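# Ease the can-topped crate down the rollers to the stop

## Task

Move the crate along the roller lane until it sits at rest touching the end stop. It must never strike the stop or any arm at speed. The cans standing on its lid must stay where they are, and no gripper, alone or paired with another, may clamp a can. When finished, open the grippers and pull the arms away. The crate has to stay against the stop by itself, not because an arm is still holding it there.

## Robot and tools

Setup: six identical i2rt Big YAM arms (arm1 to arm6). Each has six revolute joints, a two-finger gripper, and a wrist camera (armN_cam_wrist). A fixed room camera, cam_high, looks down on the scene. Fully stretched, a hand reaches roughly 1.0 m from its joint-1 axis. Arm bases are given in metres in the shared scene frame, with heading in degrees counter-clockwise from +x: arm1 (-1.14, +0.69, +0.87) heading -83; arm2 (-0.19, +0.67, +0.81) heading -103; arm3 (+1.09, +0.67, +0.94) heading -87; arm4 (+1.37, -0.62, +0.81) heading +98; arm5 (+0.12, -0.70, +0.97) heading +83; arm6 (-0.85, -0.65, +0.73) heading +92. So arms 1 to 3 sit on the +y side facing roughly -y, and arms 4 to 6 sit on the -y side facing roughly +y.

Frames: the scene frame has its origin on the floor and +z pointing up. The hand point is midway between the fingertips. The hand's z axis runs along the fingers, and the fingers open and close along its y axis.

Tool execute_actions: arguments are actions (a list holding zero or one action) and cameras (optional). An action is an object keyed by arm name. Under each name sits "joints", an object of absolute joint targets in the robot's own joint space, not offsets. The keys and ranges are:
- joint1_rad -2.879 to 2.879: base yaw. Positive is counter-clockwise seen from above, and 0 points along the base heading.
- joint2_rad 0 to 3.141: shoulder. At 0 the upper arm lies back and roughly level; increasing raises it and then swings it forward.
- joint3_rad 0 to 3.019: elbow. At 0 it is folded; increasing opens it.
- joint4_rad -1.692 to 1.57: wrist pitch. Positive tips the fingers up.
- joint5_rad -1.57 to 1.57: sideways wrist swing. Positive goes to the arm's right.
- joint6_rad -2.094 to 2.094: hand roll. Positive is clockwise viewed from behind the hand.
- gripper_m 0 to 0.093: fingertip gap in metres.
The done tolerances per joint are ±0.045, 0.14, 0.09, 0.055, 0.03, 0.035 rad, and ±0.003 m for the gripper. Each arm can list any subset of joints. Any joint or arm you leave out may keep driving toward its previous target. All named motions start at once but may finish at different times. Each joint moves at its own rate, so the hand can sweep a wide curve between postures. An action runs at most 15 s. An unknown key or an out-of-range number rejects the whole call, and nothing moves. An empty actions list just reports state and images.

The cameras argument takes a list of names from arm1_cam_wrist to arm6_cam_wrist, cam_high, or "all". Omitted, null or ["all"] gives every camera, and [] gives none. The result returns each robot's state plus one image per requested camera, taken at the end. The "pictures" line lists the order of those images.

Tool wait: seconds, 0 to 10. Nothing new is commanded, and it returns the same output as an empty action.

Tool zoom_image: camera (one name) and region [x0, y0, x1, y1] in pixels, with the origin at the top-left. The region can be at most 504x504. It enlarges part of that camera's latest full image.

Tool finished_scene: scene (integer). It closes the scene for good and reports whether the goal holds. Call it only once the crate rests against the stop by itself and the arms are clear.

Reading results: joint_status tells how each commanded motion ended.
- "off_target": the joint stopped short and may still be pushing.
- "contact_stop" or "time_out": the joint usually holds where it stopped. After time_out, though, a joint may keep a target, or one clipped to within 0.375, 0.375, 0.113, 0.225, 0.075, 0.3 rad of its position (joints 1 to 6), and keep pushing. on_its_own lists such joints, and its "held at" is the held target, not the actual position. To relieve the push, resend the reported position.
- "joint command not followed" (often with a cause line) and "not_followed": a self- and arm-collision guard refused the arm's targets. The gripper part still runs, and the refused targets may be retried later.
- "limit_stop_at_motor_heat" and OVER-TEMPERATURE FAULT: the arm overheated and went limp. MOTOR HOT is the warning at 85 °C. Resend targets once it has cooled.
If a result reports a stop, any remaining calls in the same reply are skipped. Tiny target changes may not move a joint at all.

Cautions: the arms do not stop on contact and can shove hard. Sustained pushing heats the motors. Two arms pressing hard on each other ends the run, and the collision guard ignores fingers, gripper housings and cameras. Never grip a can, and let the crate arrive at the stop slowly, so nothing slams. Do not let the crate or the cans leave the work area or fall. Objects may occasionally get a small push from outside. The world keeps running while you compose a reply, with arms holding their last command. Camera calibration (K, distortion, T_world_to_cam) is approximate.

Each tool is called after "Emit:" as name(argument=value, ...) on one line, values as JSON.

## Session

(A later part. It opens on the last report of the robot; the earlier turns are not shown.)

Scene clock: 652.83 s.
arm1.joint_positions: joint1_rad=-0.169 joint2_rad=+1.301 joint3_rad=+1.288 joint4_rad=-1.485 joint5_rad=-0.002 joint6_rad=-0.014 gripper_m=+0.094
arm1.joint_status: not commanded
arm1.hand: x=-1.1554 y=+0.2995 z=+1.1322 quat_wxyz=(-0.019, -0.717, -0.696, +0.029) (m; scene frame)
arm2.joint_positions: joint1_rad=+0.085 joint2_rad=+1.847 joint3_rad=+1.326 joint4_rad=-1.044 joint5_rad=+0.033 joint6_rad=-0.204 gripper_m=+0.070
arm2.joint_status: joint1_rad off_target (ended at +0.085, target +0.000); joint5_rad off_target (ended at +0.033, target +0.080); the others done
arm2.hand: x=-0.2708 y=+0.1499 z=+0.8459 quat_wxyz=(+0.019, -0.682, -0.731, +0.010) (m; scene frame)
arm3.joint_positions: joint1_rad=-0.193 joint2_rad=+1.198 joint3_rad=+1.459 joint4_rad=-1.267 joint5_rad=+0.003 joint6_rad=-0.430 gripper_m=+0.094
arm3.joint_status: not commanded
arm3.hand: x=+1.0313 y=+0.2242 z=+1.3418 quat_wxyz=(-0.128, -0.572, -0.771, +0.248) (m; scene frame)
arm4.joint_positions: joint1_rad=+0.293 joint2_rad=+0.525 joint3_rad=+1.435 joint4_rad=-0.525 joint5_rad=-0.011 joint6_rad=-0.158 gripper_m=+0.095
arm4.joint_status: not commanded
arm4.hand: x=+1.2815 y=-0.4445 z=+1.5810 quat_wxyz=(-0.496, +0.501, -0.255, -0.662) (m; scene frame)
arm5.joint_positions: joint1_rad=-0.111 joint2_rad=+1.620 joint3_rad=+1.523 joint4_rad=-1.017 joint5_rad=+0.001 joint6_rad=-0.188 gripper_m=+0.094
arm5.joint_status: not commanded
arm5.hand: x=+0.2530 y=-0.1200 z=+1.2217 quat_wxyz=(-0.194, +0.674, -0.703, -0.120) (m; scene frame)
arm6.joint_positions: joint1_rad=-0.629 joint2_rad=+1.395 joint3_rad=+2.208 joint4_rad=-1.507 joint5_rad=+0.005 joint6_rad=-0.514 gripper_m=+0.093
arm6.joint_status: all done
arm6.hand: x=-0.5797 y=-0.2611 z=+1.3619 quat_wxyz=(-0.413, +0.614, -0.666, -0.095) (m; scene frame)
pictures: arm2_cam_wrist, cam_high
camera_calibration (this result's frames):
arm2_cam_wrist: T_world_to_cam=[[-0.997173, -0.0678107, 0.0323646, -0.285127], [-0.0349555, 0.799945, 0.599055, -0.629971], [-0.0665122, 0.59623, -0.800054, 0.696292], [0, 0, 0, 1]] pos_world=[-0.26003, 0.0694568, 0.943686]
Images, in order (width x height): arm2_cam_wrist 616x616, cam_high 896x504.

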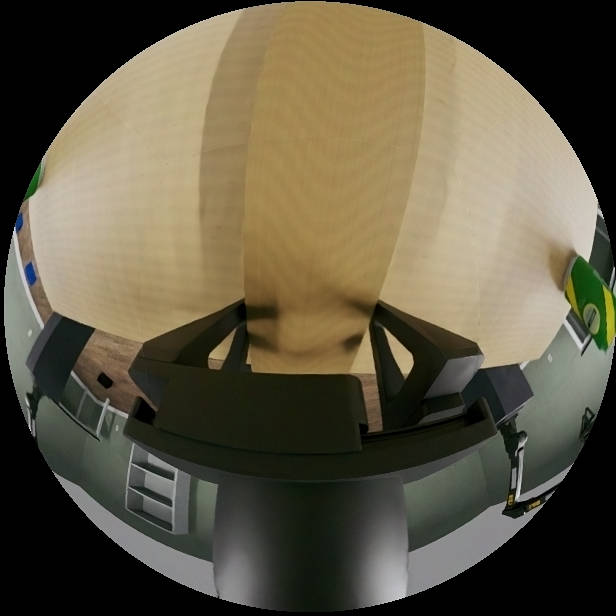

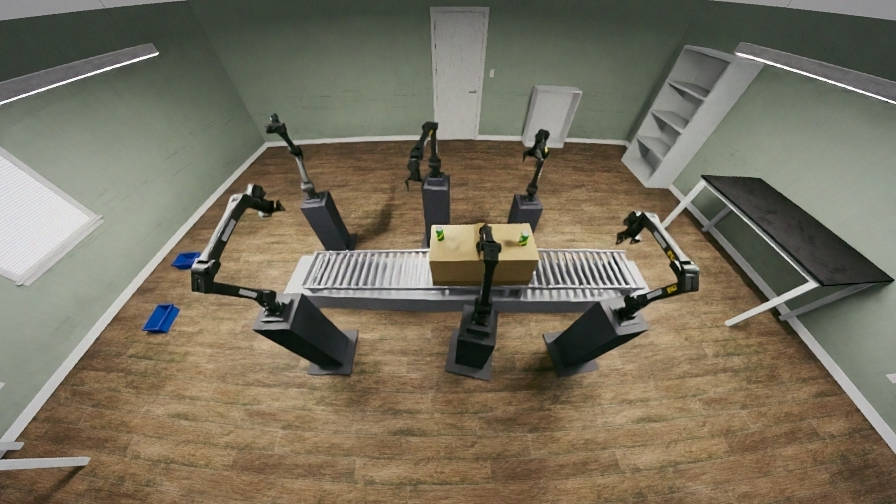

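Emit:
execute_actions(actions=[{"arm2":{"joints":{"joint1_rad":0.29,"joint2_rad":2.03,"joint3_rad":1.49,"joint4_rad":-1.07,"joint5_rad":0.1,"joint6_rad":0.09}},"arm6":{"joints":{"joint1_rad":0.0,"joint2_rad":0.7,"joint3_rad":1.4}},"arm1":{"joints":{"joint2_rad":0.7}}}], cameras=["arm2_cam_wrist","cam_high"])

Scene clock: 682.00 s.
arm1.joint_positions: joint1_rad=-0.169 joint2_rad=+0.692 joint3_rad=+1.288 joint4_rad=-1.485 joint5_rad=-0.002 joint6_rad=-0.014 gripper_m=+0.094
arm1.joint_status: all done
arm1.hand: x=-1.1464 y=+0.4400 z=+1.3177 quat_wxyz=(-0.224, -0.675, -0.659, +0.246) (m; scene frame)
arm2.joint_positions: joint1_rad=+0.421 joint2_rad=+1.973 joint3_rad=+1.503 joint4_rad=-1.089 joint5_rad=+0.037 joint6_rad=+0.102 gripper_m=+0.070
arm2.joint_status: joint1_rad time_out (moved +0.336 of +0.205); joint5_rad time_out (moved +0.004 of +0.067); the others done
arm2.on_its_own: joint1_rad reads +0.421 and still pushes toward +0.290 since a time_out; joint5_rad reads +0.037 and still pushes toward +0.100 since a time_out
arm2.hand: x=-0.0859 y=+0.1020 z=+0.8371 quat_wxyz=(+0.013, -0.671, -0.741, +0.016) (m; scene frame)
arm3.joint_positions: joint1_rad=-0.193 joint2_rad=+1.198 joint3_rad=+1.459 joint4_rad=-1.267 joint5_rad=+0.003 joint6_rad=-0.430 gripper_m=+0.094
arm3.joint_status: not commanded
arm3.hand: x=+1.0313 y=+0.2242 z=+1.3418 quat_wxyz=(-0.128, -0.572, -0.771, +0.248) (m; scene frame)
arm4.joint_positions: joint1_rad=+0.293 joint2_rad=+0.525 joint3_rad=+1.435 joint4_rad=-0.525 joint5_rad=-0.011 joint6_rad=-0.158 gripper_m=+0.095
arm4.joint_status: not commanded
arm4.hand: x=+1.2815 y=-0.4445 z=+1.5810 quat_wxyz=(-0.496, +0.501, -0.255, -0.662) (m; scene frame)
arm5.joint_positions: joint1_rad=-0.111 joint2_rad=+1.620 joint3_rad=+1.523 joint4_rad=-1.017 joint5_rad=+0.001 joint6_rad=-0.188 gripper_m=+0.094
arm5.joint_status: not commanded
arm5.hand: x=+0.2530 y=-0.1200 z=+1.2217 quat_wxyz=(-0.194, +0.674, -0.703, -0.120) (m; scene frame)
arm6.joint_positions: joint1_rad=-0.008 joint2_rad=+0.704 joint3_rad=+1.394 joint4_rad=-1.511 joint5_rad=+0.000 joint6_rad=-0.513 gripper_m=+0.093
arm6.joint_status: all done
arm6.hand: x=-0.8519 y=-0.4146 z=+1.2177 quat_wxyz=(-0.313, +0.810, -0.459, -0.189) (m; scene frame)
pictures: arm2_cam_wrist, cam_high
camera_calibration (this result's frames):
arm2_cam_wrist: T_world_to_cam=[[-0.994709, -0.09721, 0.0332402, -0.101227], [-0.0593182, 0.807607, 0.586731, -0.572416], [-0.0838812, 0.581654, -0.8091, 0.737677], [0, 0, 0, 1]] pos_world=[-0.0727692, 0.0233733, 0.936073]
Images, in order (width x height): arm2_cam_wrist 616x616, cam_high 896x504.

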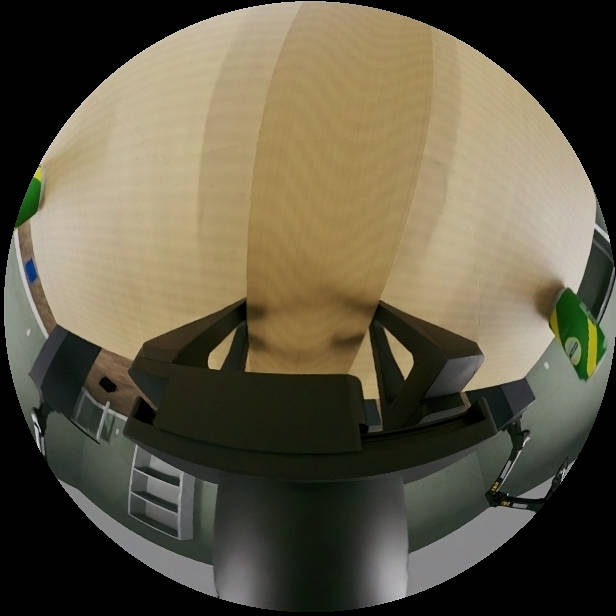

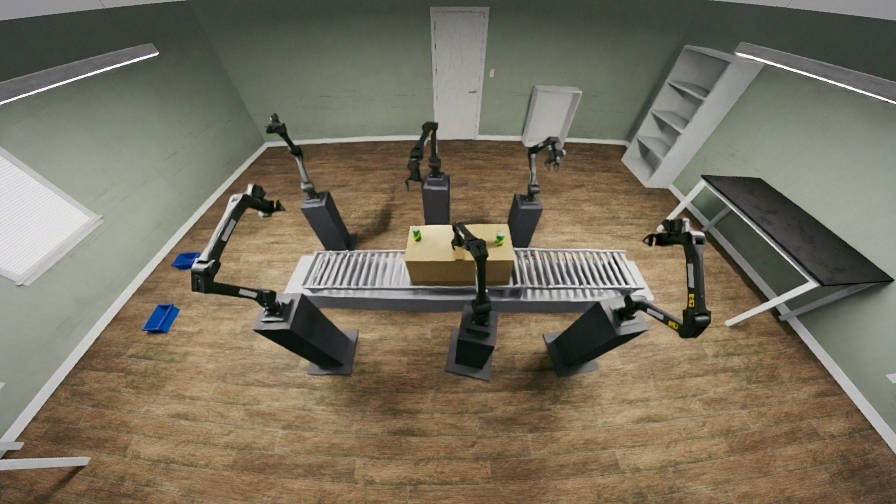

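Emit:
execute_actions(actions=[{"arm2":{"joints":{"joint1_rad":0.62,"joint2_rad":2.11,"joint3_rad":1.58,"joint4_rad":-1.22,"joint6_rad":0.45}},"arm5":{"joints":{"joint1_rad":0.16,"joint2_rad":1.5,"joint6_rad":0.07}},"arm3":{"joints":{"joint1_rad":-0.5,"joint6_rad":-0.75}}}], cameras=["arm2_cam_wrist","arm5_cam_wrist","cam_high"])

Scene clock: 705.53 s.
arm1.joint_positions: joint1_rad=-0.169 joint2_rad=+0.692 joint3_rad=+1.288 joint4_rad=-1.485 joint5_rad=-0.002 joint6_rad=-0.014 gripper_m=+0.094
arm1.joint_status: not commanded
arm1.hand: x=-1.1464 y=+0.4400 z=+1.3177 quat_wxyz=(-0.224, -0.675, -0.659, +0.246) (m; scene frame)
arm2.joint_positions: joint1_rad=+0.709 joint2_rad=+2.070 joint3_rad=+1.644 joint4_rad=-1.131 joint5_rad=+0.059 joint6_rad=+0.495 gripper_m=+0.070
arm2.joint_status: joint1_rad off_target (ended at +0.709, target +0.620); joint4_rad off_target (ended at -1.130, target -1.220); joint6_rad off_target (ended at +0.495, target +0.450); the others done
arm2.on_its_own: joint5_rad reads +0.059 and still pushes toward +0.100 since a time_out
arm2.hand: x=+0.0846 y=+0.1208 z=+0.8294 quat_wxyz=(+0.009, -0.709, -0.704, +0.028) (m; scene frame)
arm3.joint_positions: joint1_rad=-0.505 joint2_rad=+1.198 joint3_rad=+1.459 joint4_rad=-1.267 joint5_rad=+0.001 joint6_rad=-0.740 gripper_m=+0.094
arm3.joint_status: all done
arm3.hand: x=+0.8985 y=+0.2648 z=+1.3432 quat_wxyz=(-0.048, -0.573, -0.770, +0.277) (m; scene frame)
arm4.joint_positions: joint1_rad=+0.293 joint2_rad=+0.525 joint3_rad=+1.435 joint4_rad=-0.525 joint5_rad=-0.011 joint6_rad=-0.158 gripper_m=+0.095
arm4.joint_status: not commanded
arm4.hand: x=+1.2815 y=-0.4445 z=+1.5810 quat_wxyz=(-0.496, +0.501, -0.255, -0.662) (m; scene frame)
arm5.joint_positions: joint1_rad=+0.167 joint2_rad=+1.498 joint3_rad=+1.523 joint4_rad=-1.017 joint5_rad=-0.001 joint6_rad=+0.058 gripper_m=+0.094
arm5.joint_status: all done
arm5.hand: x=+0.0882 y=-0.1228 z=+1.2888 quat_wxyz=(-0.194, +0.675, -0.681, -0.209) (m; scene frame)
arm6.joint_positions: joint1_rad=-0.008 joint2_rad=+0.704 joint3_rad=+1.394 joint4_rad=-1.511 joint5_rad=+0.000 joint6_rad=-0.513 gripper_m=+0.093
arm6.joint_status: not commanded
arm6.hand: x=-0.8519 y=-0.4146 z=+1.2177 quat_wxyz=(-0.313, +0.810, -0.459, -0.189) (m; scene frame)
pictures: arm2_cam_wrist, arm5_cam_wrist, cam_high
camera_calibration (this result's frames):
arm2_cam_wrist: T_world_to_cam=[[-0.998981, 0.00838773, 0.0443395, 0.0488016], [0.032026, 0.824004, 0.565678, -0.565192], [-0.0317912, 0.566522, -0.823433, 0.744129], [0, 0, 0, 1]] pos_world=[0.0905095, 0.0437458, 0.930293]
arm5_cam_wrist: T_world_to_cam=[[0.999848, 0.00606596, -0.0163251, -0.0672263], [0.00680912, -0.998925, 0.0458591, -0.179023], [-0.0160293, -0.0459633, -0.998815, 1.40514], [0, 0, 0, 1]] pos_world=[0.0909585, -0.113838, 1.41059]
Images, in order (width x height): arm2_cam_wrist 616x616, arm5_cam_wrist 616x616, cam_high 896x504.

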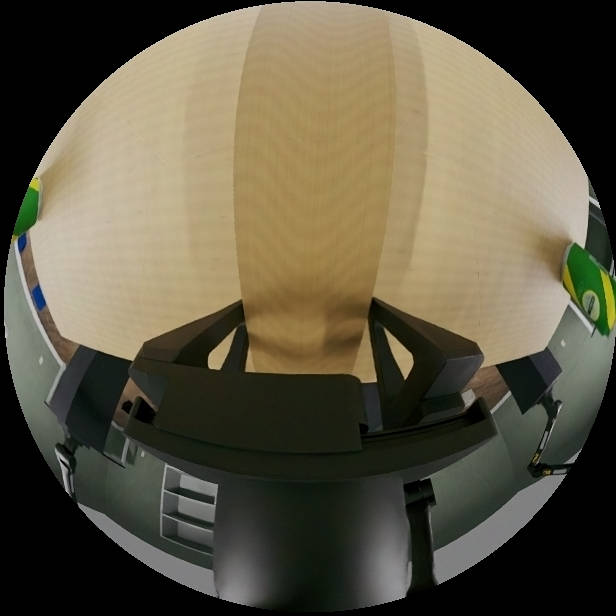

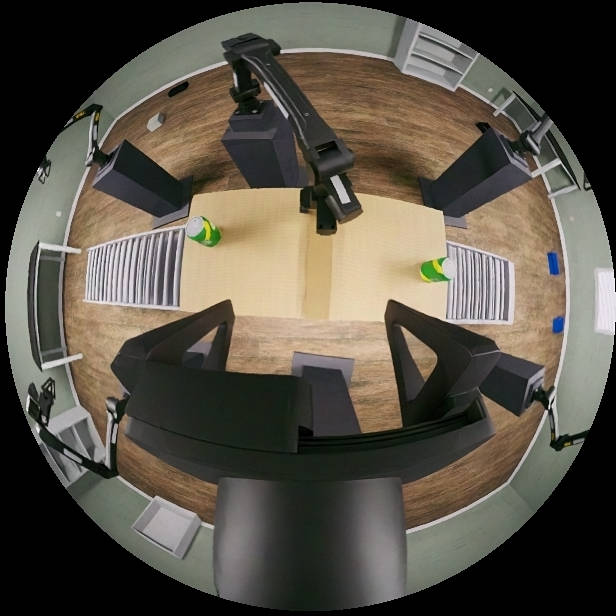

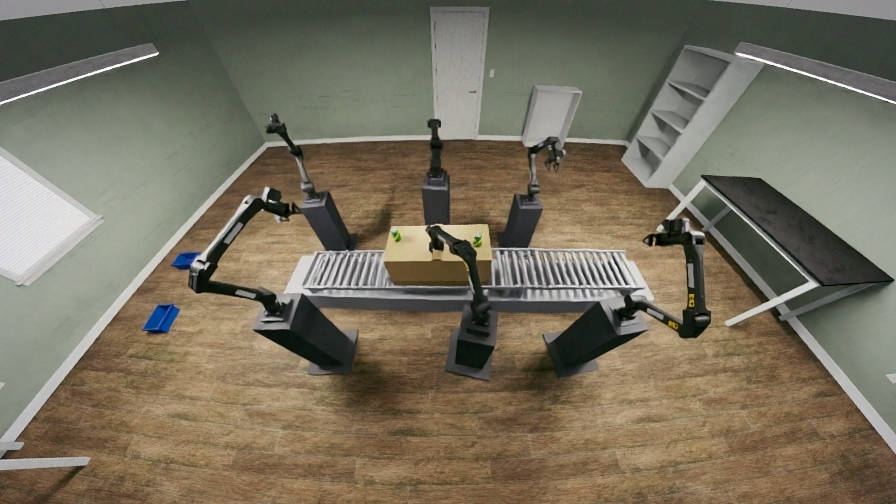

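Emit:
execute_actions(actions=[{"arm2":{"joints":{"joint1_rad":0.8,"joint2_rad":2.15,"joint3_rad":1.6,"joint4_rad":-1.25,"joint6_rad":0.67}},"arm5":{"joints":{"joint1_rad":-0.036,"joint2_rad":2.16,"joint3_rad":1.46,"joint4_rad":-0.625,"joint5_rad":-0.06,"joint6_rad":-0.14}}}], cameras=["arm2_cam_wrist","arm5_cam_wrist","cam_high"])

Scene clock: 770.33 s.
arm1.joint_positions: joint1_rad=-0.169 joint2_rad=+0.692 joint3_rad=+1.288 joint4_rad=-1.485 joint5_rad=-0.002 joint6_rad=-0.014 gripper_m=+0.094
arm1.joint_status: not commanded
arm1.hand: x=-1.1464 y=+0.4400 z=+1.3177 quat_wxyz=(-0.224, -0.675, -0.659, +0.246) (m; scene frame)
arm2.joint_positions: joint1_rad=+0.841 joint2_rad=+2.095 joint3_rad=+1.675 joint4_rad=-1.136 joint5_rad=+0.072 joint6_rad=+0.691 gripper_m=+0.070
arm2.joint_status: joint4_rad off_target (ended at -1.136, target -1.250); the others done
arm2.hand: x=+0.1571 y=+0.1538 z=+0.8254 quat_wxyz=(+0.004, -0.732, -0.681, +0.035) (m; scene frame)
arm3.joint_positions: joint1_rad=-0.505 joint2_rad=+1.198 joint3_rad=+1.459 joint4_rad=-1.267 joint5_rad=+0.001 joint6_rad=-0.740 gripper_m=+0.094
arm3.joint_status: not commanded
arm3.hand: x=+0.8985 y=+0.2648 z=+1.3432 quat_wxyz=(-0.048, -0.573, -0.770, +0.277) (m; scene frame)
arm4.joint_positions: joint1_rad=+0.293 joint2_rad=+0.525 joint3_rad=+1.435 joint4_rad=-0.525 joint5_rad=-0.011 joint6_rad=-0.158 gripper_m=+0.095
arm4.joint_status: not commanded
arm4.hand: x=+1.2815 y=-0.4445 z=+1.5810 quat_wxyz=(-0.496, +0.501, -0.255, -0.662) (m; scene frame)
arm5.joint_positions: joint1_rad=-0.044 joint2_rad=+2.185 joint3_rad=+1.435 joint4_rad=-0.644 joint5_rad=-0.059 joint6_rad=-0.128 gripper_m=+0.094
arm5.joint_status: all done
arm5.hand: x=+0.2108 y=-0.0891 z=+0.8725 quat_wxyz=(-0.057, +0.693, -0.715, -0.073) (m; scene frame)
arm6.joint_positions: joint1_rad=-0.008 joint2_rad=+0.704 joint3_rad=+1.394 joint4_rad=-1.511 joint5_rad=+0.000 joint6_rad=-0.513 gripper_m=+0.093
arm6.joint_status: not commanded
arm6.hand: x=-0.8519 y=-0.4146 z=+1.2177 quat_wxyz=(-0.313, +0.810, -0.459, -0.189) (m; scene frame)
pictures: arm2_cam_wrist, arm5_cam_wrist, cam_high
camera_calibration (this result's frames):
arm2_cam_wrist: T_world_to_cam=[[-0.996224, 0.0735082, 0.0461925, 0.109157], [0.08679, 0.829936, 0.551065, -0.589923], [0.00217097, 0.552994, -0.833183, 0.729258], [0, 0, 0, 1]] pos_world=[0.158361, 0.0782995, 0.927649]
arm5_cam_wrist: T_world_to_cam=[[0.999574, -0.0188237, -0.0222931, -0.193809], [-0.0075554, -0.904984, 0.425378, -0.446746], [-0.0281821, -0.425028, -0.904741, 0.879518], [0, 0, 0, 1]] pos_world=[0.215137, -0.0341268, 0.981452]
Images, in order (width x height): arm2_cam_wrist 616x616, arm5_cam_wrist 616x616, cam_high 896x504.

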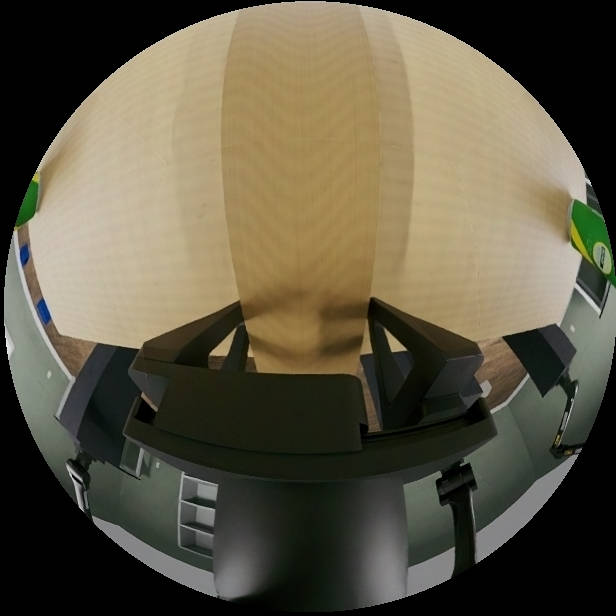

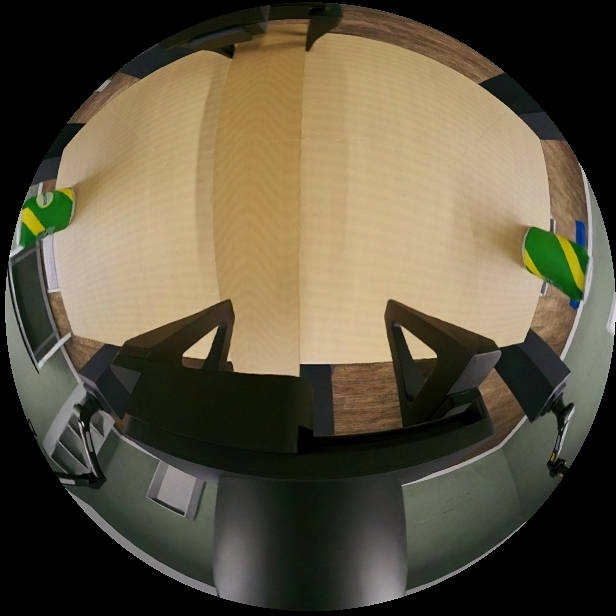

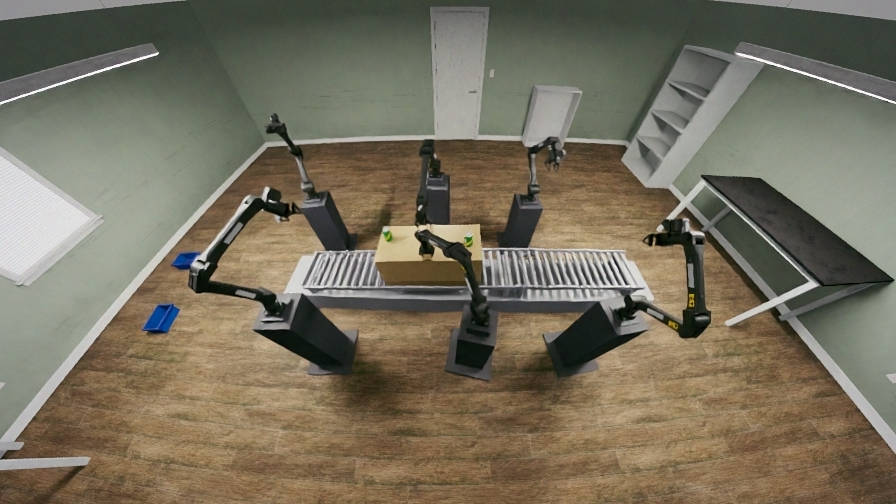

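Emit:
execute_actions(actions=[{"arm5":{"joints":{"joint1_rad":0.018,"joint2_rad":2.29,"joint6_rad":-0.04}}}], cameras=["arm5_cam_wrist"])

Scene clock: 781.20 s.
arm1.joint_positions: joint1_rad=-0.169 joint2_rad=+0.692 joint3_rad=+1.288 joint4_rad=-1.485 joint5_rad=-0.002 joint6_rad=-0.014 gripper_m=+0.094
arm1.joint_status: not commanded
arm1.hand: x=-1.1464 y=+0.4400 z=+1.3177 quat_wxyz=(-0.224, -0.675, -0.659, +0.246) (m; scene frame)
arm2.joint_positions: joint1_rad=+0.841 joint2_rad=+2.095 joint3_rad=+1.675 joint4_rad=-1.136 joint5_rad=+0.073 joint6_rad=+0.691 gripper_m=+0.070
arm2.joint_status: not commanded
arm2.hand: x=+0.1569 y=+0.1538 z=+0.8253 quat_wxyz=(+0.005, -0.732, -0.681, +0.035) (m; scene frame)
arm3.joint_positions: joint1_rad=-0.505 joint2_rad=+1.198 joint3_rad=+1.459 joint4_rad=-1.267 joint5_rad=+0.001 joint6_rad=-0.740 gripper_m=+0.094
arm3.joint_status: not commanded
arm3.hand: x=+0.8985 y=+0.2648 z=+1.3432 quat_wxyz=(-0.048, -0.573, -0.770, +0.277) (m; scene frame)
arm4.joint_positions: joint1_rad=+0.293 joint2_rad=+0.525 joint3_rad=+1.435 joint4_rad=-0.525 joint5_rad=-0.011 joint6_rad=-0.158 gripper_m=+0.095
arm4.joint_status: not commanded
arm4.hand: x=+1.2815 y=-0.4445 z=+1.5810 quat_wxyz=(-0.496, +0.501, -0.255, -0.662) (m; scene frame)
arm5.joint_positions: joint1_rad=+0.023 joint2_rad=+2.277 joint3_rad=+1.443 joint4_rad=-0.638 joint5_rad=-0.060 joint6_rad=-0.053 gripper_m=+0.094
arm5.joint_status: all done
arm5.hand: x=+0.1682 y=-0.1024 z=+0.8202 quat_wxyz=(-0.022, +0.691, -0.721, -0.051) (m; scene frame)
arm6.joint_positions: joint1_rad=-0.008 joint2_rad=+0.704 joint3_rad=+1.394 joint4_rad=-1.511 joint5_rad=+0.000 joint6_rad=-0.513 gripper_m=+0.093
arm6.joint_status: not commanded
arm6.hand: x=-0.8519 y=-0.4146 z=+1.2177 quat_wxyz=(-0.313, +0.810, -0.459, -0.189) (m; scene frame)
pictures: arm5_cam_wrist
camera_calibration (this result's frames):
arm5_cam_wrist: T_world_to_cam=[[0.998664, -0.0297023, -0.0422837, -0.137157], [-0.00475873, -0.867676, 0.497108, -0.492381], [-0.0514538, -0.496242, -0.866658, 0.790755], [0, 0, 0, 1]] pos_world=[0.175318, -0.0388945, 0.924281]
Images, in order (width x height): arm5_cam_wrist 616x616.

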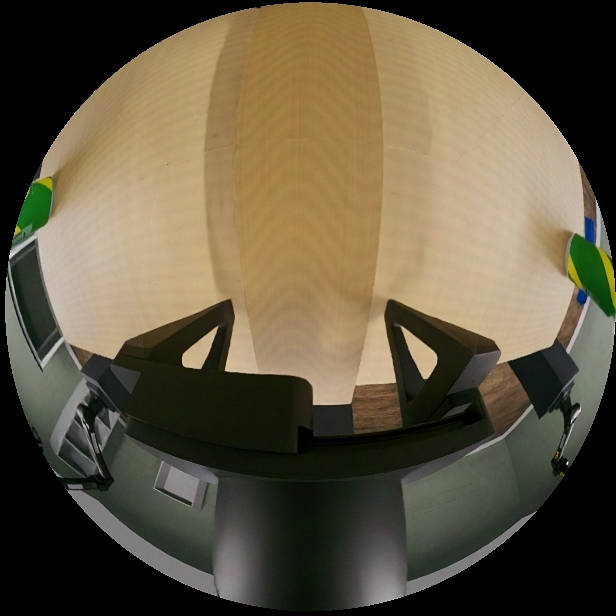

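Emit:
execute_actions(actions=[{"arm5":{"joints":{"joint1_rad":-0.06,"joint2_rad":2.39,"joint3_rad":1.5,"joint4_rad":-0.79,"joint5_rad":-0.1,"joint6_rad":-0.2,"gripper_m":0.069}},"arm2":{"joints":{"joint1_rad":0.87,"joint2_rad":1.35,"joint3_rad":1.68,"joint4_rad":-1.13,"gripper_m":0.08}},"arm3":{"joints":{"joint1_rad":-0.8,"joint2_rad":1.5,"joint3_rad":2.1}}}], cameras=["arm5_cam_wrist","cam_high"])

Scene clock: 805.37 s.
arm1.joint_positions: joint1_rad=-0.169 joint2_rad=+0.692 joint3_rad=+1.288 joint4_rad=-1.485 joint5_rad=-0.002 joint6_rad=-0.014 gripper_m=+0.094
arm1.joint_status: not commanded
arm1.hand: x=-1.1464 y=+0.4400 z=+1.3177 quat_wxyz=(-0.224, -0.675, -0.659, +0.246) (m; scene frame)
arm2.joint_positions: joint1_rad=+0.876 joint2_rad=+1.358 joint3_rad=+1.673 joint4_rad=-1.121 joint5_rad=+0.099 joint6_rad=+0.683 gripper_m=+0.080
arm2.joint_status: all done
arm2.hand: x=+0.1248 y=+0.2228 z=+1.2597 quat_wxyz=(-0.358, -0.679, -0.635, +0.087) (m; scene frame)
arm3.joint_positions: joint1_rad=-0.806 joint2_rad=+1.488 joint3_rad=+2.073 joint4_rad=-1.267 joint5_rad=+0.000 joint6_rad=-0.742 gripper_m=+0.094
arm3.joint_status: all done
arm3.hand: x=+0.7083 y=+0.2533 z=+1.5160 quat_wxyz=(-0.013, -0.639, -0.635, +0.433) (m; scene frame)
arm4.joint_positions: joint1_rad=+0.293 joint2_rad=+0.525 joint3_rad=+1.435 joint4_rad=-0.525 joint5_rad=-0.011 joint6_rad=-0.158 gripper_m=+0.095
arm4.joint_status: not commanded
arm4.hand: x=+1.2815 y=-0.4445 z=+1.5810 quat_wxyz=(-0.496, +0.501, -0.255, -0.662) (m; scene frame)
arm5.joint_positions: joint1_rad=-0.174 joint2_rad=+2.345 joint3_rad=+1.547 joint4_rad=-0.745 joint5_rad=-0.058 joint6_rad=-0.250 gripper_m=+0.069
arm5.joint_status: joint1_rad off_target (ended at -0.174, target -0.060); joint5_rad off_target (ended at -0.058, target -0.100); joint6_rad off_target (ended at -0.250, target -0.200); the others done
arm5.hand: x=+0.2876 y=-0.1154 z=+0.8092 quat_wxyz=(-0.002, +0.691, -0.723, -0.029) (m; scene frame)
arm6.joint_positions: joint1_rad=-0.008 joint2_rad=+0.704 joint3_rad=+1.394 joint4_rad=-1.511 joint5_rad=+0.000 joint6_rad=-0.513 gripper_m=+0.093
arm6.joint_status: not commanded
arm6.hand: x=-0.8519 y=-0.4146 z=+1.2177 quat_wxyz=(-0.313, +0.810, -0.459, -0.189) (m; scene frame)
pictures: arm5_cam_wrist, cam_high
camera_calibration (this result's frames):
arm5_cam_wrist: T_world_to_cam=[[0.998714, -0.0338343, -0.0377635, -0.261422], [-0.00760302, -0.836304, 0.548214, -0.534569], [-0.0501302, -0.547221, -0.835485, 0.749409], [0, 0, 0, 1]] pos_world=[0.294589, -0.0458146, 0.909306]
Images, in order (width x height): arm5_cam_wrist 616x616, cam_high 896x504.

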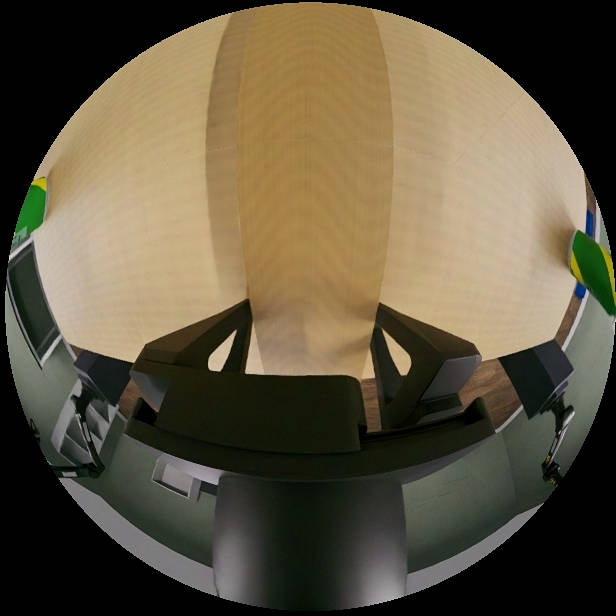

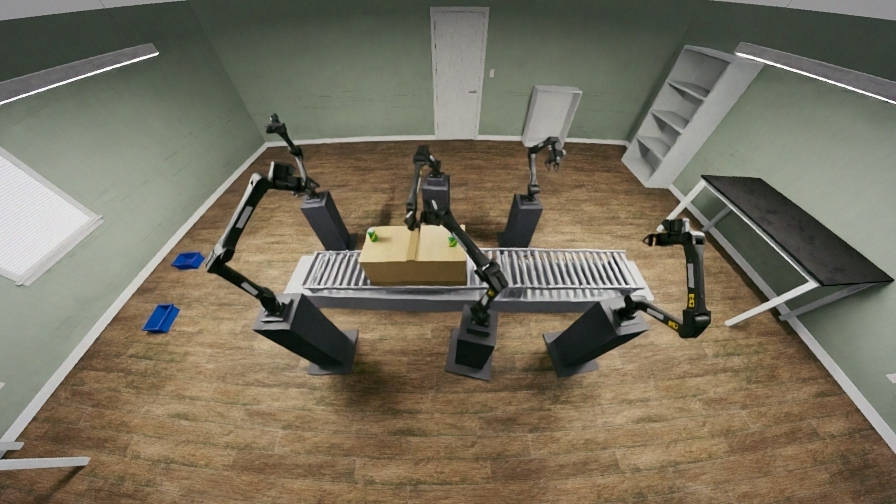

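Emit:
execute_actions(actions=[{"arm5":{"joints":{"joint1_rad":-0.27,"joint2_rad":2.6,"joint3_rad":1.8,"joint4_rad":-1.04,"joint6_rad":-0.42}},"arm2":{"joints":{"joint1_rad":0.2,"joint2_rad":0.7,"joint3_rad":1.4,"joint5_rad":0,"joint6_rad":0}}}], cameras=["arm5_cam_wrist","arm3_cam_wrist","cam_high"])

Scene clock: 831.07 s.
arm1.joint_positions: joint1_rad=-0.169 joint2_rad=+0.692 joint3_rad=+1.288 joint4_rad=-1.485 joint5_rad=-0.002 joint6_rad=-0.014 gripper_m=+0.094
arm1.joint_status: not commanded
arm1.hand: x=-1.1464 y=+0.4400 z=+1.3177 quat_wxyz=(-0.224, -0.675, -0.659, +0.246) (m; scene frame)
arm2.joint_positions: joint1_rad=+0.213 joint2_rad=+0.706 joint3_rad=+1.396 joint4_rad=-1.121 joint5_rad=+0.002 joint6_rad=+0.014 gripper_m=+0.080
arm2.joint_status: all done
arm2.hand: x=-0.1935 y=+0.3653 z=+1.3756 quat_wxyz=(-0.376, -0.603, -0.592, +0.379) (m; scene frame)
arm3.joint_positions: joint1_rad=-0.806 joint2_rad=+1.488 joint3_rad=+2.073 joint4_rad=-1.267 joint5_rad=+0.000 joint6_rad=-0.742 gripper_m=+0.094
arm3.joint_status: not commanded
arm3.hand: x=+0.7083 y=+0.2533 z=+1.5160 quat_wxyz=(-0.013, -0.639, -0.635, +0.433) (m; scene frame)
arm4.joint_positions: joint1_rad=+0.293 joint2_rad=+0.525 joint3_rad=+1.435 joint4_rad=-0.525 joint5_rad=-0.011 joint6_rad=-0.158 gripper_m=+0.095
arm4.joint_status: not commanded
arm4.hand: x=+1.2815 y=-0.4445 z=+1.5810 quat_wxyz=(-0.496, +0.501, -0.255, -0.662) (m; scene frame)
arm5.joint_positions: joint1_rad=-0.387 joint2_rad=+2.511 joint3_rad=+1.868 joint4_rad=-0.976 joint5_rad=-0.042 joint6_rad=-0.447 gripper_m=+0.069
arm5.joint_status: joint1_rad off_target (ended at -0.387, target -0.270); joint4_rad off_target (ended at -0.976, target -1.040); the others done
arm5.hand: x=+0.4356 y=-0.1194 z=+0.8005 quat_wxyz=(+0.026, +0.684, -0.729, -0.010) (m; scene frame)
arm6.joint_positions: joint1_rad=-0.008 joint2_rad=+0.704 joint3_rad=+1.394 joint4_rad=-1.511 joint5_rad=+0.000 joint6_rad=-0.513 gripper_m=+0.093
arm6.joint_status: not commanded
arm6.hand: x=-0.8519 y=-0.4146 z=+1.2177 quat_wxyz=(-0.313, +0.810, -0.459, -0.189) (m; scene frame)
pictures: arm3_cam_wrist, arm5_cam_wrist, cam_high
camera_calibration (this result's frames):
arm3_cam_wrist: T_world_to_cam=[[-0.816424, 0.196655, 0.542935, -0.298514], [0.172116, 0.98036, -0.0962795, -0.217633], [-0.551206, 0.0148428, -0.834237, 1.77422], [0, 0, 0, 1]] pos_world=[0.771705, 0.245729, 1.62124]
arm5_cam_wrist: T_world_to_cam=[[0.997452, -0.0525246, -0.0482804, -0.40292], [-0.0128765, -0.798163, 0.602305, -0.568485], [-0.0701714, -0.600148, -0.796805, 0.718839], [0, 0, 0, 1]] pos_world=[0.445016, -0.0434968, 0.895722]
Images, in order (width x height): arm3_cam_wrist 616x616, arm5_cam_wrist 616x616, cam_high 896x504.

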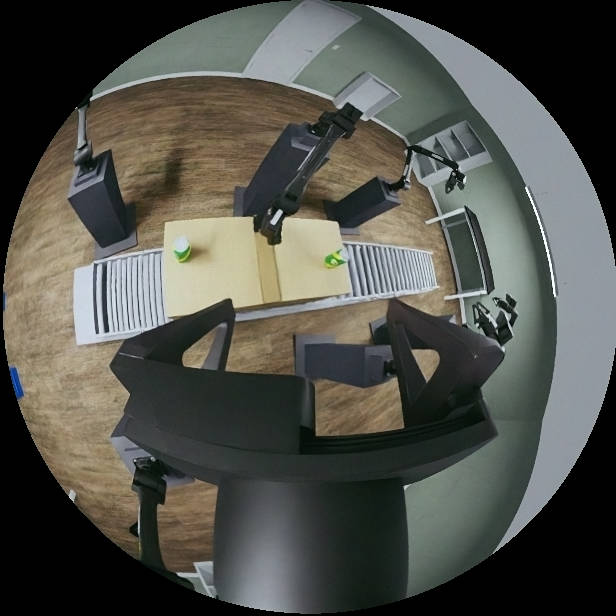

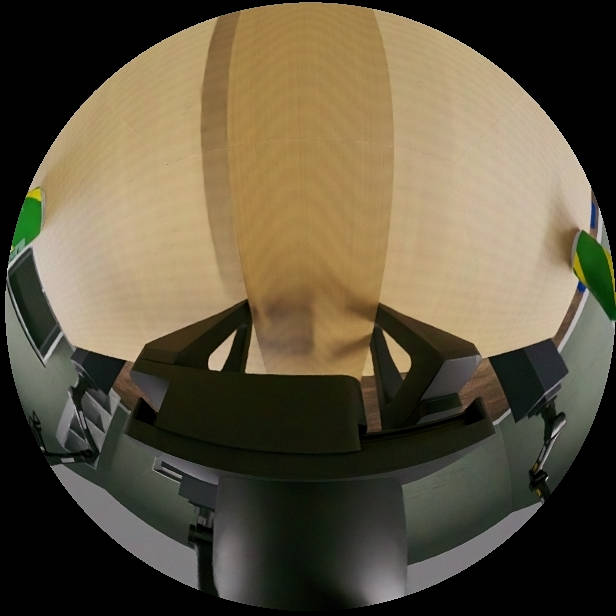

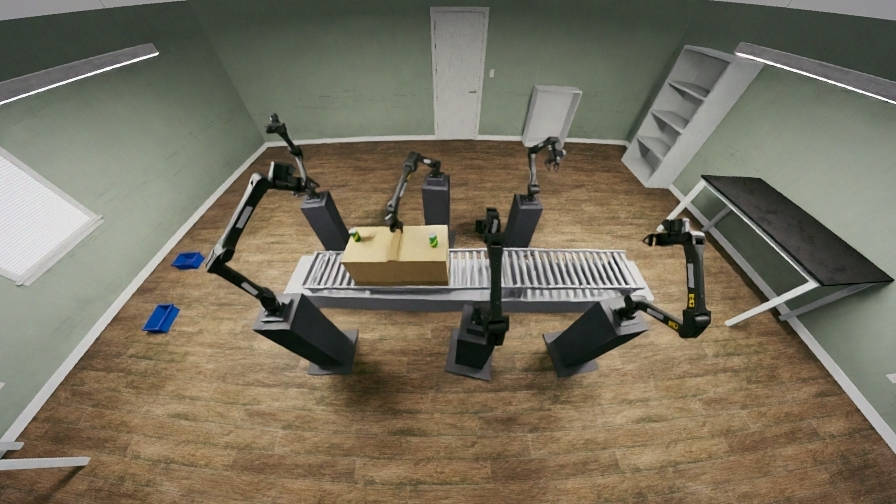

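Emit:
execute_actions(actions=[{"arm5":{"joints":{"joint1_rad":-0.44,"joint2_rad":2.765,"joint3_rad":2.13,"joint4_rad":-1.22,"joint6_rad":-0.6}},"arm3":{"joints":{"joint1_rad":-0.86,"joint2_rad":2.48,"joint3_rad":2.16,"joint4_rad":-0.985,"joint5_rad":0.03,"joint6_rad":-0.78}}}], cameras=["arm5_cam_wrist","arm3_cam_wrist","cam_high"])

Scene clock: 858.67 s.
arm1.joint_positions: joint1_rad=-0.169 joint2_rad=+0.692 joint3_rad=+1.288 joint4_rad=-1.485 joint5_rad=-0.002 joint6_rad=-0.014 gripper_m=+0.094
arm1.joint_status: not commanded
arm1.hand: x=-1.1464 y=+0.4400 z=+1.3177 quat_wxyz=(-0.224, -0.675, -0.659, +0.246) (m; scene frame)
arm2.joint_positions: joint1_rad=+0.213 joint2_rad=+0.706 joint3_rad=+1.396 joint4_rad=-1.121 joint5_rad=+0.002 joint6_rad=+0.014 gripper_m=+0.080
arm2.joint_status: not commanded
arm2.hand: x=-0.1935 y=+0.3653 z=+1.3756 quat_wxyz=(-0.376, -0.603, -0.592, +0.379) (m; scene frame)
arm3.joint_positions: joint1_rad=-0.863 joint2_rad=+2.457 joint3_rad=+2.130 joint4_rad=-0.985 joint5_rad=+0.028 joint6_rad=-0.771 gripper_m=+0.094
arm3.joint_status: all done
arm3.hand: x=+0.5197 y=+0.1311 z=+0.9054 quat_wxyz=(+0.018, -0.715, -0.686, +0.133) (m; scene frame)
arm4.joint_positions: joint1_rad=+0.293 joint2_rad=+0.525 joint3_rad=+1.435 joint4_rad=-0.525 joint5_rad=-0.011 joint6_rad=-0.158 gripper_m=+0.095
arm4.joint_status: not commanded
arm4.hand: x=+1.2815 y=-0.4445 z=+1.5810 quat_wxyz=(-0.496, +0.501, -0.255, -0.662) (m; scene frame)
arm5.joint_positions: joint1_rad=-0.538 joint2_rad=+2.679 joint3_rad=+2.202 joint4_rad=-1.133 joint5_rad=-0.054 joint6_rad=-0.622 gripper_m=+0.069
arm5.joint_status: joint1_rad off_target (ended at -0.538, target -0.440); joint4_rad off_target (ended at -1.133, target -1.220); the others done
arm5.hand: x=+0.5539 y=-0.1259 z=+0.7947 quat_wxyz=(+0.020, +0.693, -0.721, -0.021) (m; scene frame)
arm6.joint_positions: joint1_rad=-0.008 joint2_rad=+0.704 joint3_rad=+1.394 joint4_rad=-1.511 joint5_rad=+0.000 joint6_rad=-0.513 gripper_m=+0.093
arm6.joint_status: not commanded
arm6.hand: x=-0.8519 y=-0.4146 z=+1.2177 quat_wxyz=(-0.313, +0.810, -0.459, -0.189) (m; scene frame)
pictures: arm3_cam_wrist, arm5_cam_wrist, cam_high
camera_calibration (this result's frames):
arm3_cam_wrist: T_world_to_cam=[[-0.973908, 0.0562232, 0.21987, 0.295886], [0.149132, 0.888828, 0.433294, -0.579753], [-0.171066, 0.454778, -0.874021, 0.943497], [0, 0, 0, 1]] pos_world=[0.536026, 0.0695835, 1.01078]
arm5_cam_wrist: T_world_to_cam=[[0.997991, -0.0286598, -0.0565071, -0.512363], [0.00963756, -0.812804, 0.582458, -0.567084], [-0.0626223, -0.581832, -0.810894, 0.727918], [0, 0, 0, 1]] pos_world=[0.562383, -0.0520859, 0.891615]
Images, in order (width x height): arm3_cam_wrist 616x616, arm5_cam_wrist 616x616, cam_high 896x504.

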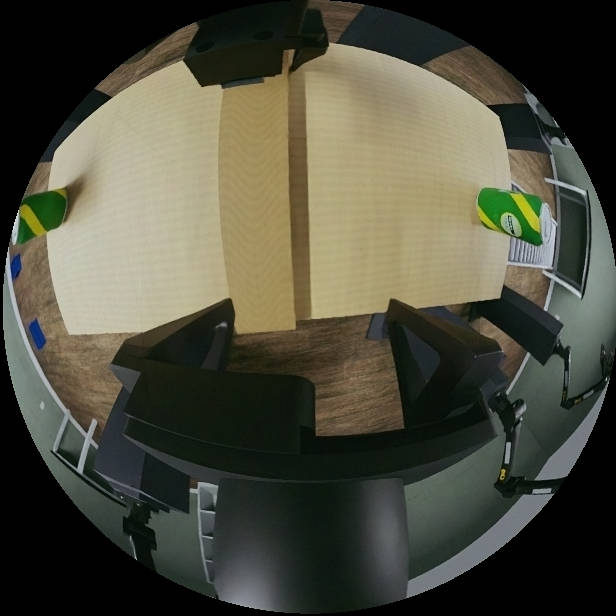

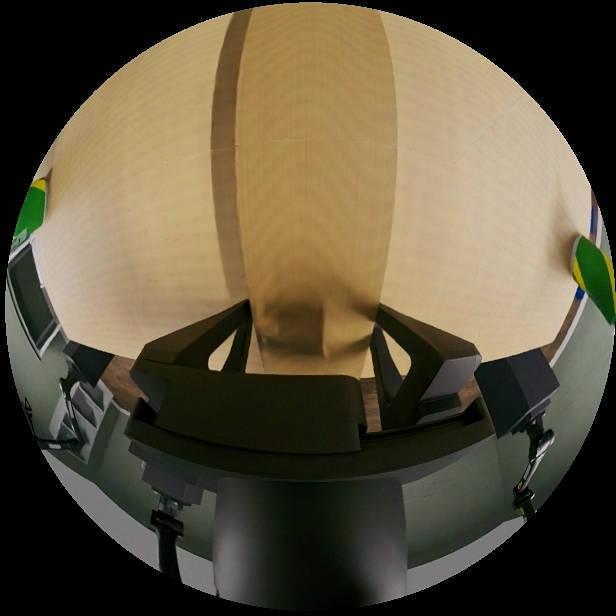

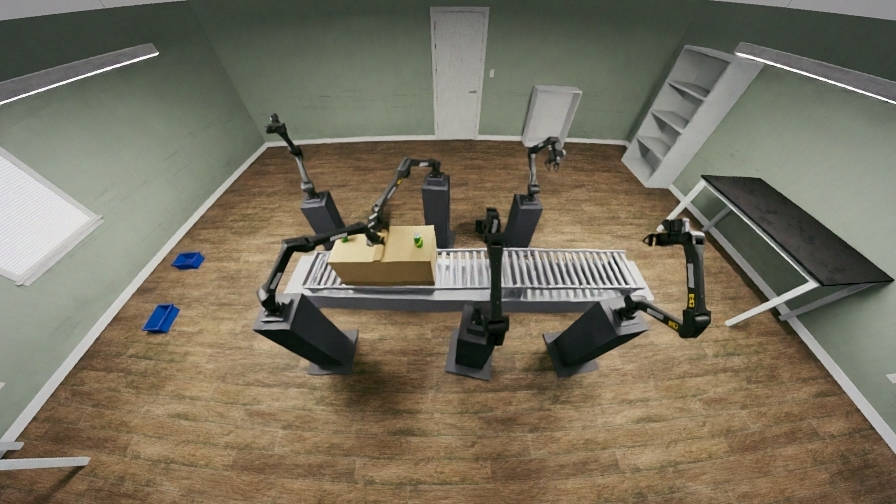

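Emit:
execute_actions(actions=[{"arm3":{"joints":{"joint2_rad":2.645}}}], cameras=["arm3_cam_wrist"])

Scene clock: 875.93 s.
arm1.joint_positions: joint1_rad=-0.169 joint2_rad=+0.692 joint3_rad=+1.288 joint4_rad=-1.485 joint5_rad=-0.002 joint6_rad=-0.014 gripper_m=+0.094
arm1.joint_status: not commanded
arm1.hand: x=-1.1464 y=+0.4400 z=+1.3177 quat_wxyz=(-0.224, -0.675, -0.659, +0.246) (m; scene frame)
arm2.joint_positions: joint1_rad=+0.213 joint2_rad=+0.706 joint3_rad=+1.396 joint4_rad=-1.121 joint5_rad=+0.002 joint6_rad=+0.014 gripper_m=+0.080
arm2.joint_status: not commanded
arm2.hand: x=-0.1935 y=+0.3653 z=+1.3756 quat_wxyz=(-0.376, -0.603, -0.592, +0.379) (m; scene frame)
arm3.joint_positions: joint1_rad=-0.864 joint2_rad=+2.581 joint3_rad=+2.150 joint4_rad=-0.994 joint5_rad=+0.025 joint6_rad=-0.770 gripper_m=+0.094
arm3.joint_status: all done
arm3.hand: x=+0.5338 y=+0.1463 z=+0.8195 quat_wxyz=(+0.017, -0.719, -0.690, +0.076) (m; scene frame)
arm4.joint_positions: joint1_rad=+0.293 joint2_rad=+0.525 joint3_rad=+1.435 joint4_rad=-0.525 joint5_rad=-0.011 joint6_rad=-0.158 gripper_m=+0.095
arm4.joint_status: not commanded
arm4.hand: x=+1.2815 y=-0.4445 z=+1.5810 quat_wxyz=(-0.496, +0.501, -0.255, -0.662) (m; scene frame)
arm5.joint_positions: joint1_rad=-0.538 joint2_rad=+2.679 joint3_rad=+2.202 joint4_rad=-1.133 joint5_rad=-0.055 joint6_rad=-0.621 gripper_m=+0.069
arm5.joint_status: not commanded
arm5.hand: x=+0.5539 y=-0.1258 z=+0.7947 quat_wxyz=(+0.020, +0.692, -0.721, -0.021) (m; scene frame)
arm6.joint_positions: joint1_rad=-0.008 joint2_rad=+0.704 joint3_rad=+1.394 joint4_rad=-1.511 joint5_rad=+0.000 joint6_rad=-0.513 gripper_m=+0.093
arm6.joint_status: not commanded
arm6.hand: x=-0.8519 y=-0.4146 z=+1.2177 quat_wxyz=(-0.313, +0.810, -0.459, -0.189) (m; scene frame)
pictures: arm3_cam_wrist
camera_calibration (this result's frames):
arm3_cam_wrist: T_world_to_cam=[[-0.988958, 0.0446522, 0.141312, 0.401747], [0.111405, 0.852821, 0.510182, -0.595769], [-0.0977327, 0.520291, -0.848378, 0.794104], [0, 0, 0, 1]] pos_world=[0.541292, 0.0769807, 0.92088]
Images, in order (width x height): arm3_cam_wrist 616x616.

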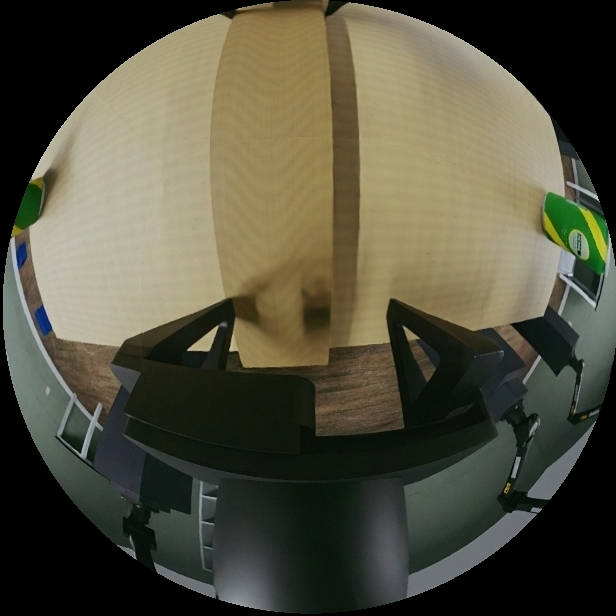

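Emit:
execute_actions(actions=[{"arm3":{"joints":{"joint1_rad":-0.83,"joint2_rad":2.64,"joint4_rad":-1.06}}}], cameras=["arm3_cam_wrist"])

Scene clock: 892.87 s.
arm1.joint_positions: joint1_rad=-0.169 joint2_rad=+0.692 joint3_rad=+1.288 joint4_rad=-1.485 joint5_rad=-0.002 joint6_rad=-0.014 gripper_m=+0.094
arm1.joint_status: not commanded
arm1.hand: x=-1.1464 y=+0.4400 z=+1.3177 quat_wxyz=(-0.224, -0.675, -0.659, +0.246) (m; scene frame)
arm2.joint_positions: joint1_rad=+0.213 joint2_rad=+0.706 joint3_rad=+1.396 joint4_rad=-1.121 joint5_rad=+0.002 joint6_rad=+0.014 gripper_m=+0.080
arm2.joint_status: not commanded
arm2.hand: x=-0.1935 y=+0.3653 z=+1.3756 quat_wxyz=(-0.376, -0.603, -0.592, +0.379) (m; scene frame)
arm3.joint_positions: joint1_rad=-0.832 joint2_rad=+2.609 joint3_rad=+2.150 joint4_rad=-1.051 joint5_rad=+0.030 joint6_rad=-0.772 gripper_m=+0.094
arm3.joint_status: all done
arm3.hand: x=+0.5649 y=+0.1448 z=+0.7974 quat_wxyz=(+0.019, -0.709, -0.704, +0.034) (m; scene frame)
arm4.joint_positions: joint1_rad=+0.293 joint2_rad=+0.525 joint3_rad=+1.435 joint4_rad=-0.525 joint5_rad=-0.011 joint6_rad=-0.158 gripper_m=+0.095
arm4.joint_status: not commanded
arm4.hand: x=+1.2815 y=-0.4445 z=+1.5810 quat_wxyz=(-0.496, +0.501, -0.255, -0.662) (m; scene frame)
arm5.joint_positions: joint1_rad=-0.538 joint2_rad=+2.679 joint3_rad=+2.202 joint4_rad=-1.133 joint5_rad=-0.055 joint6_rad=-0.621 gripper_m=+0.069
arm5.joint_status: not commanded
arm5.hand: x=+0.5538 y=-0.1258 z=+0.7947 quat_wxyz=(+0.020, +0.692, -0.721, -0.021) (m; scene frame)
arm6.joint_positions: joint1_rad=-0.008 joint2_rad=+0.704 joint3_rad=+1.394 joint4_rad=-1.511 joint5_rad=+0.000 joint6_rad=-0.513 gripper_m=+0.093
arm6.joint_status: not commanded
arm6.hand: x=-0.8519 y=-0.4146 z=+1.2177 quat_wxyz=(-0.313, +0.810, -0.459, -0.189) (m; scene frame)
pictures: arm3_cam_wrist
camera_calibration (this result's frames):
arm3_cam_wrist: T_world_to_cam=[[-0.9962, 0.00533498, 0.0869358, 0.488821], [0.0539971, 0.820998, 0.568372, -0.596037], [-0.0683419, 0.570906, -0.818166, 0.731229], [0, 0, 0, 1]] pos_world=[0.569121, 0.0692733, 0.894541]
Images, in order (width x height): arm3_cam_wrist 616x616.

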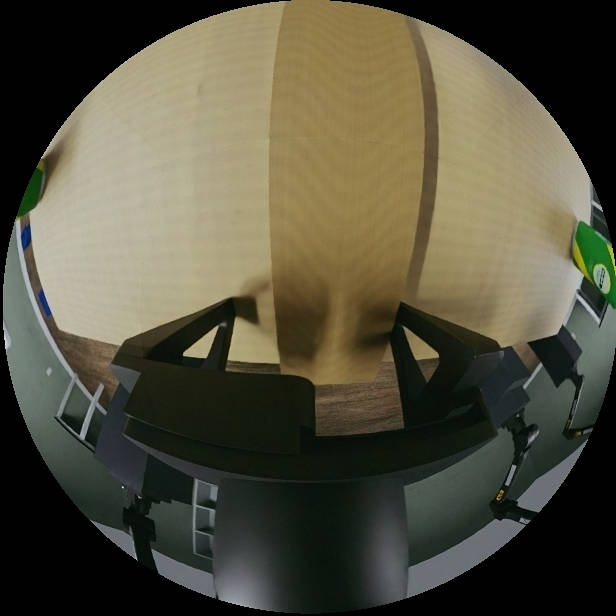

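Emit:
execute_actions(actions=[{"arm3":{"joints":{"joint2_rad":2.67,"joint4_rad":-0.98,"joint5_rad":0.06,"joint6_rad":-0.72,"gripper_m":0.069}},"arm5":{"joints":{"joint1_rad":-0.53,"gripper_m":0.08}}}], cameras=["arm3_cam_wrist","arm5_cam_wrist"])

Scene clock: 910.30 s.
arm1.joint_positions: joint1_rad=-0.169 joint2_rad=+0.692 joint3_rad=+1.288 joint4_rad=-1.485 joint5_rad=-0.002 joint6_rad=-0.014 gripper_m=+0.094
arm1.joint_status: not commanded
arm1.hand: x=-1.1464 y=+0.4400 z=+1.3177 quat_wxyz=(-0.224, -0.675, -0.659, +0.246) (m; scene frame)
arm2.joint_positions: joint1_rad=+0.213 joint2_rad=+0.706 joint3_rad=+1.396 joint4_rad=-1.121 joint5_rad=+0.002 joint6_rad=+0.014 gripper_m=+0.080
arm2.joint_status: not commanded
arm2.hand: x=-0.1935 y=+0.3653 z=+1.3756 quat_wxyz=(-0.376, -0.603, -0.592, +0.379) (m; scene frame)
arm3.joint_positions: joint1_rad=-0.835 joint2_rad=+2.610 joint3_rad=+2.151 joint4_rad=-1.014 joint5_rad=+0.054 joint6_rad=-0.736 gripper_m=+0.069
arm3.joint_status: all done
arm3.hand: x=+0.5541 y=+0.1426 z=+0.7980 quat_wxyz=(+0.030, -0.722, -0.689, +0.053) (m; scene frame)
arm4.joint_positions: joint1_rad=+0.293 joint2_rad=+0.525 joint3_rad=+1.435 joint4_rad=-0.525 joint5_rad=-0.011 joint6_rad=-0.158 gripper_m=+0.095
arm4.joint_status: not commanded
arm4.hand: x=+1.2815 y=-0.4445 z=+1.5810 quat_wxyz=(-0.496, +0.501, -0.255, -0.662) (m; scene frame)
arm5.joint_positions: joint1_rad=-0.545 joint2_rad=+2.677 joint3_rad=+2.199 joint4_rad=-1.140 joint5_rad=-0.081 joint6_rad=-0.625 gripper_m=+0.080
arm5.joint_status: all done
arm5.hand: x=+0.5528 y=-0.1274 z=+0.7959 quat_wxyz=(+0.025, +0.691, -0.722, -0.034) (m; scene frame)
arm6.joint_positions: joint1_rad=-0.008 joint2_rad=+0.704 joint3_rad=+1.394 joint4_rad=-1.511 joint5_rad=+0.000 joint6_rad=-0.513 gripper_m=+0.093
arm6.joint_status: not commanded
arm6.hand: x=-0.8519 y=-0.4146 z=+1.2177 quat_wxyz=(-0.313, +0.810, -0.459, -0.189) (m; scene frame)
pictures: arm3_cam_wrist, arm5_cam_wrist
camera_calibration (this result's frames):
arm3_cam_wrist: T_world_to_cam=[[-0.990621, 0.0466182, 0.128443, 0.435924], [0.110681, 0.824987, 0.554208, -0.614631], [-0.0801272, 0.563226, -0.822409, 0.743262], [0, 0, 0, 1]] pos_world=[0.559419, 0.0681162, 0.895907]
arm5_cam_wrist: T_world_to_cam=[[0.99612, -0.0319513, -0.0820019, -0.490353], [0.0208723, -0.819413, 0.572824, -0.568394], [-0.0854958, -0.572313, -0.815567, 0.745536], [0, 0, 0, 1]] pos_world=[0.564055, -0.0547375, 0.893414]
Images, in order (width x height): arm3_cam_wrist 616x616, arm5_cam_wrist 616x616.

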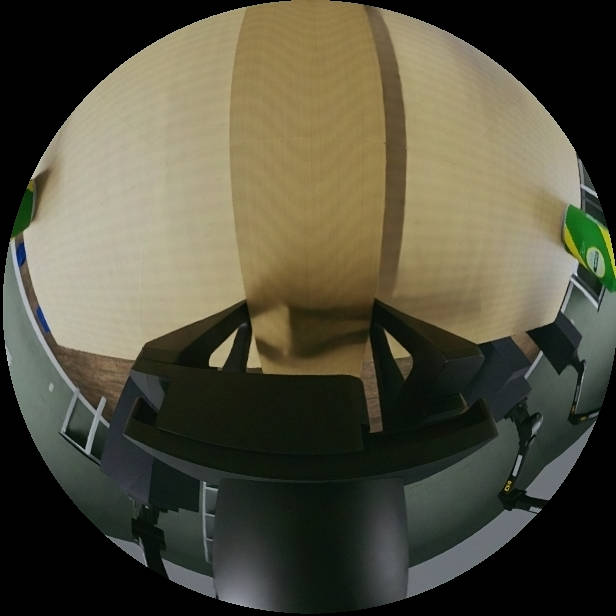

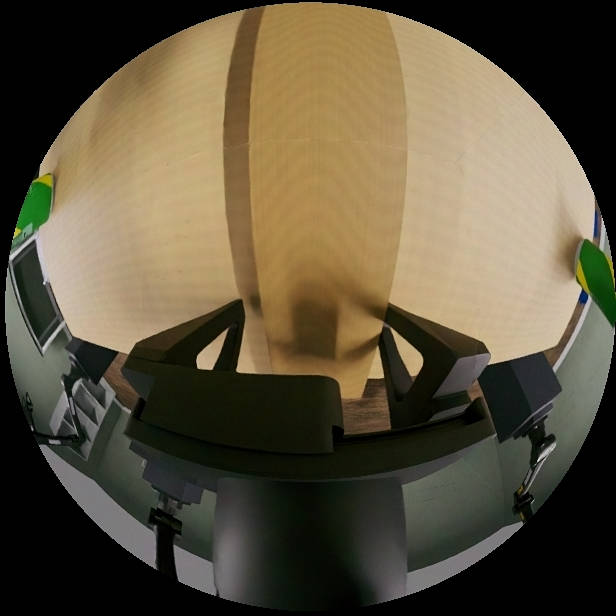

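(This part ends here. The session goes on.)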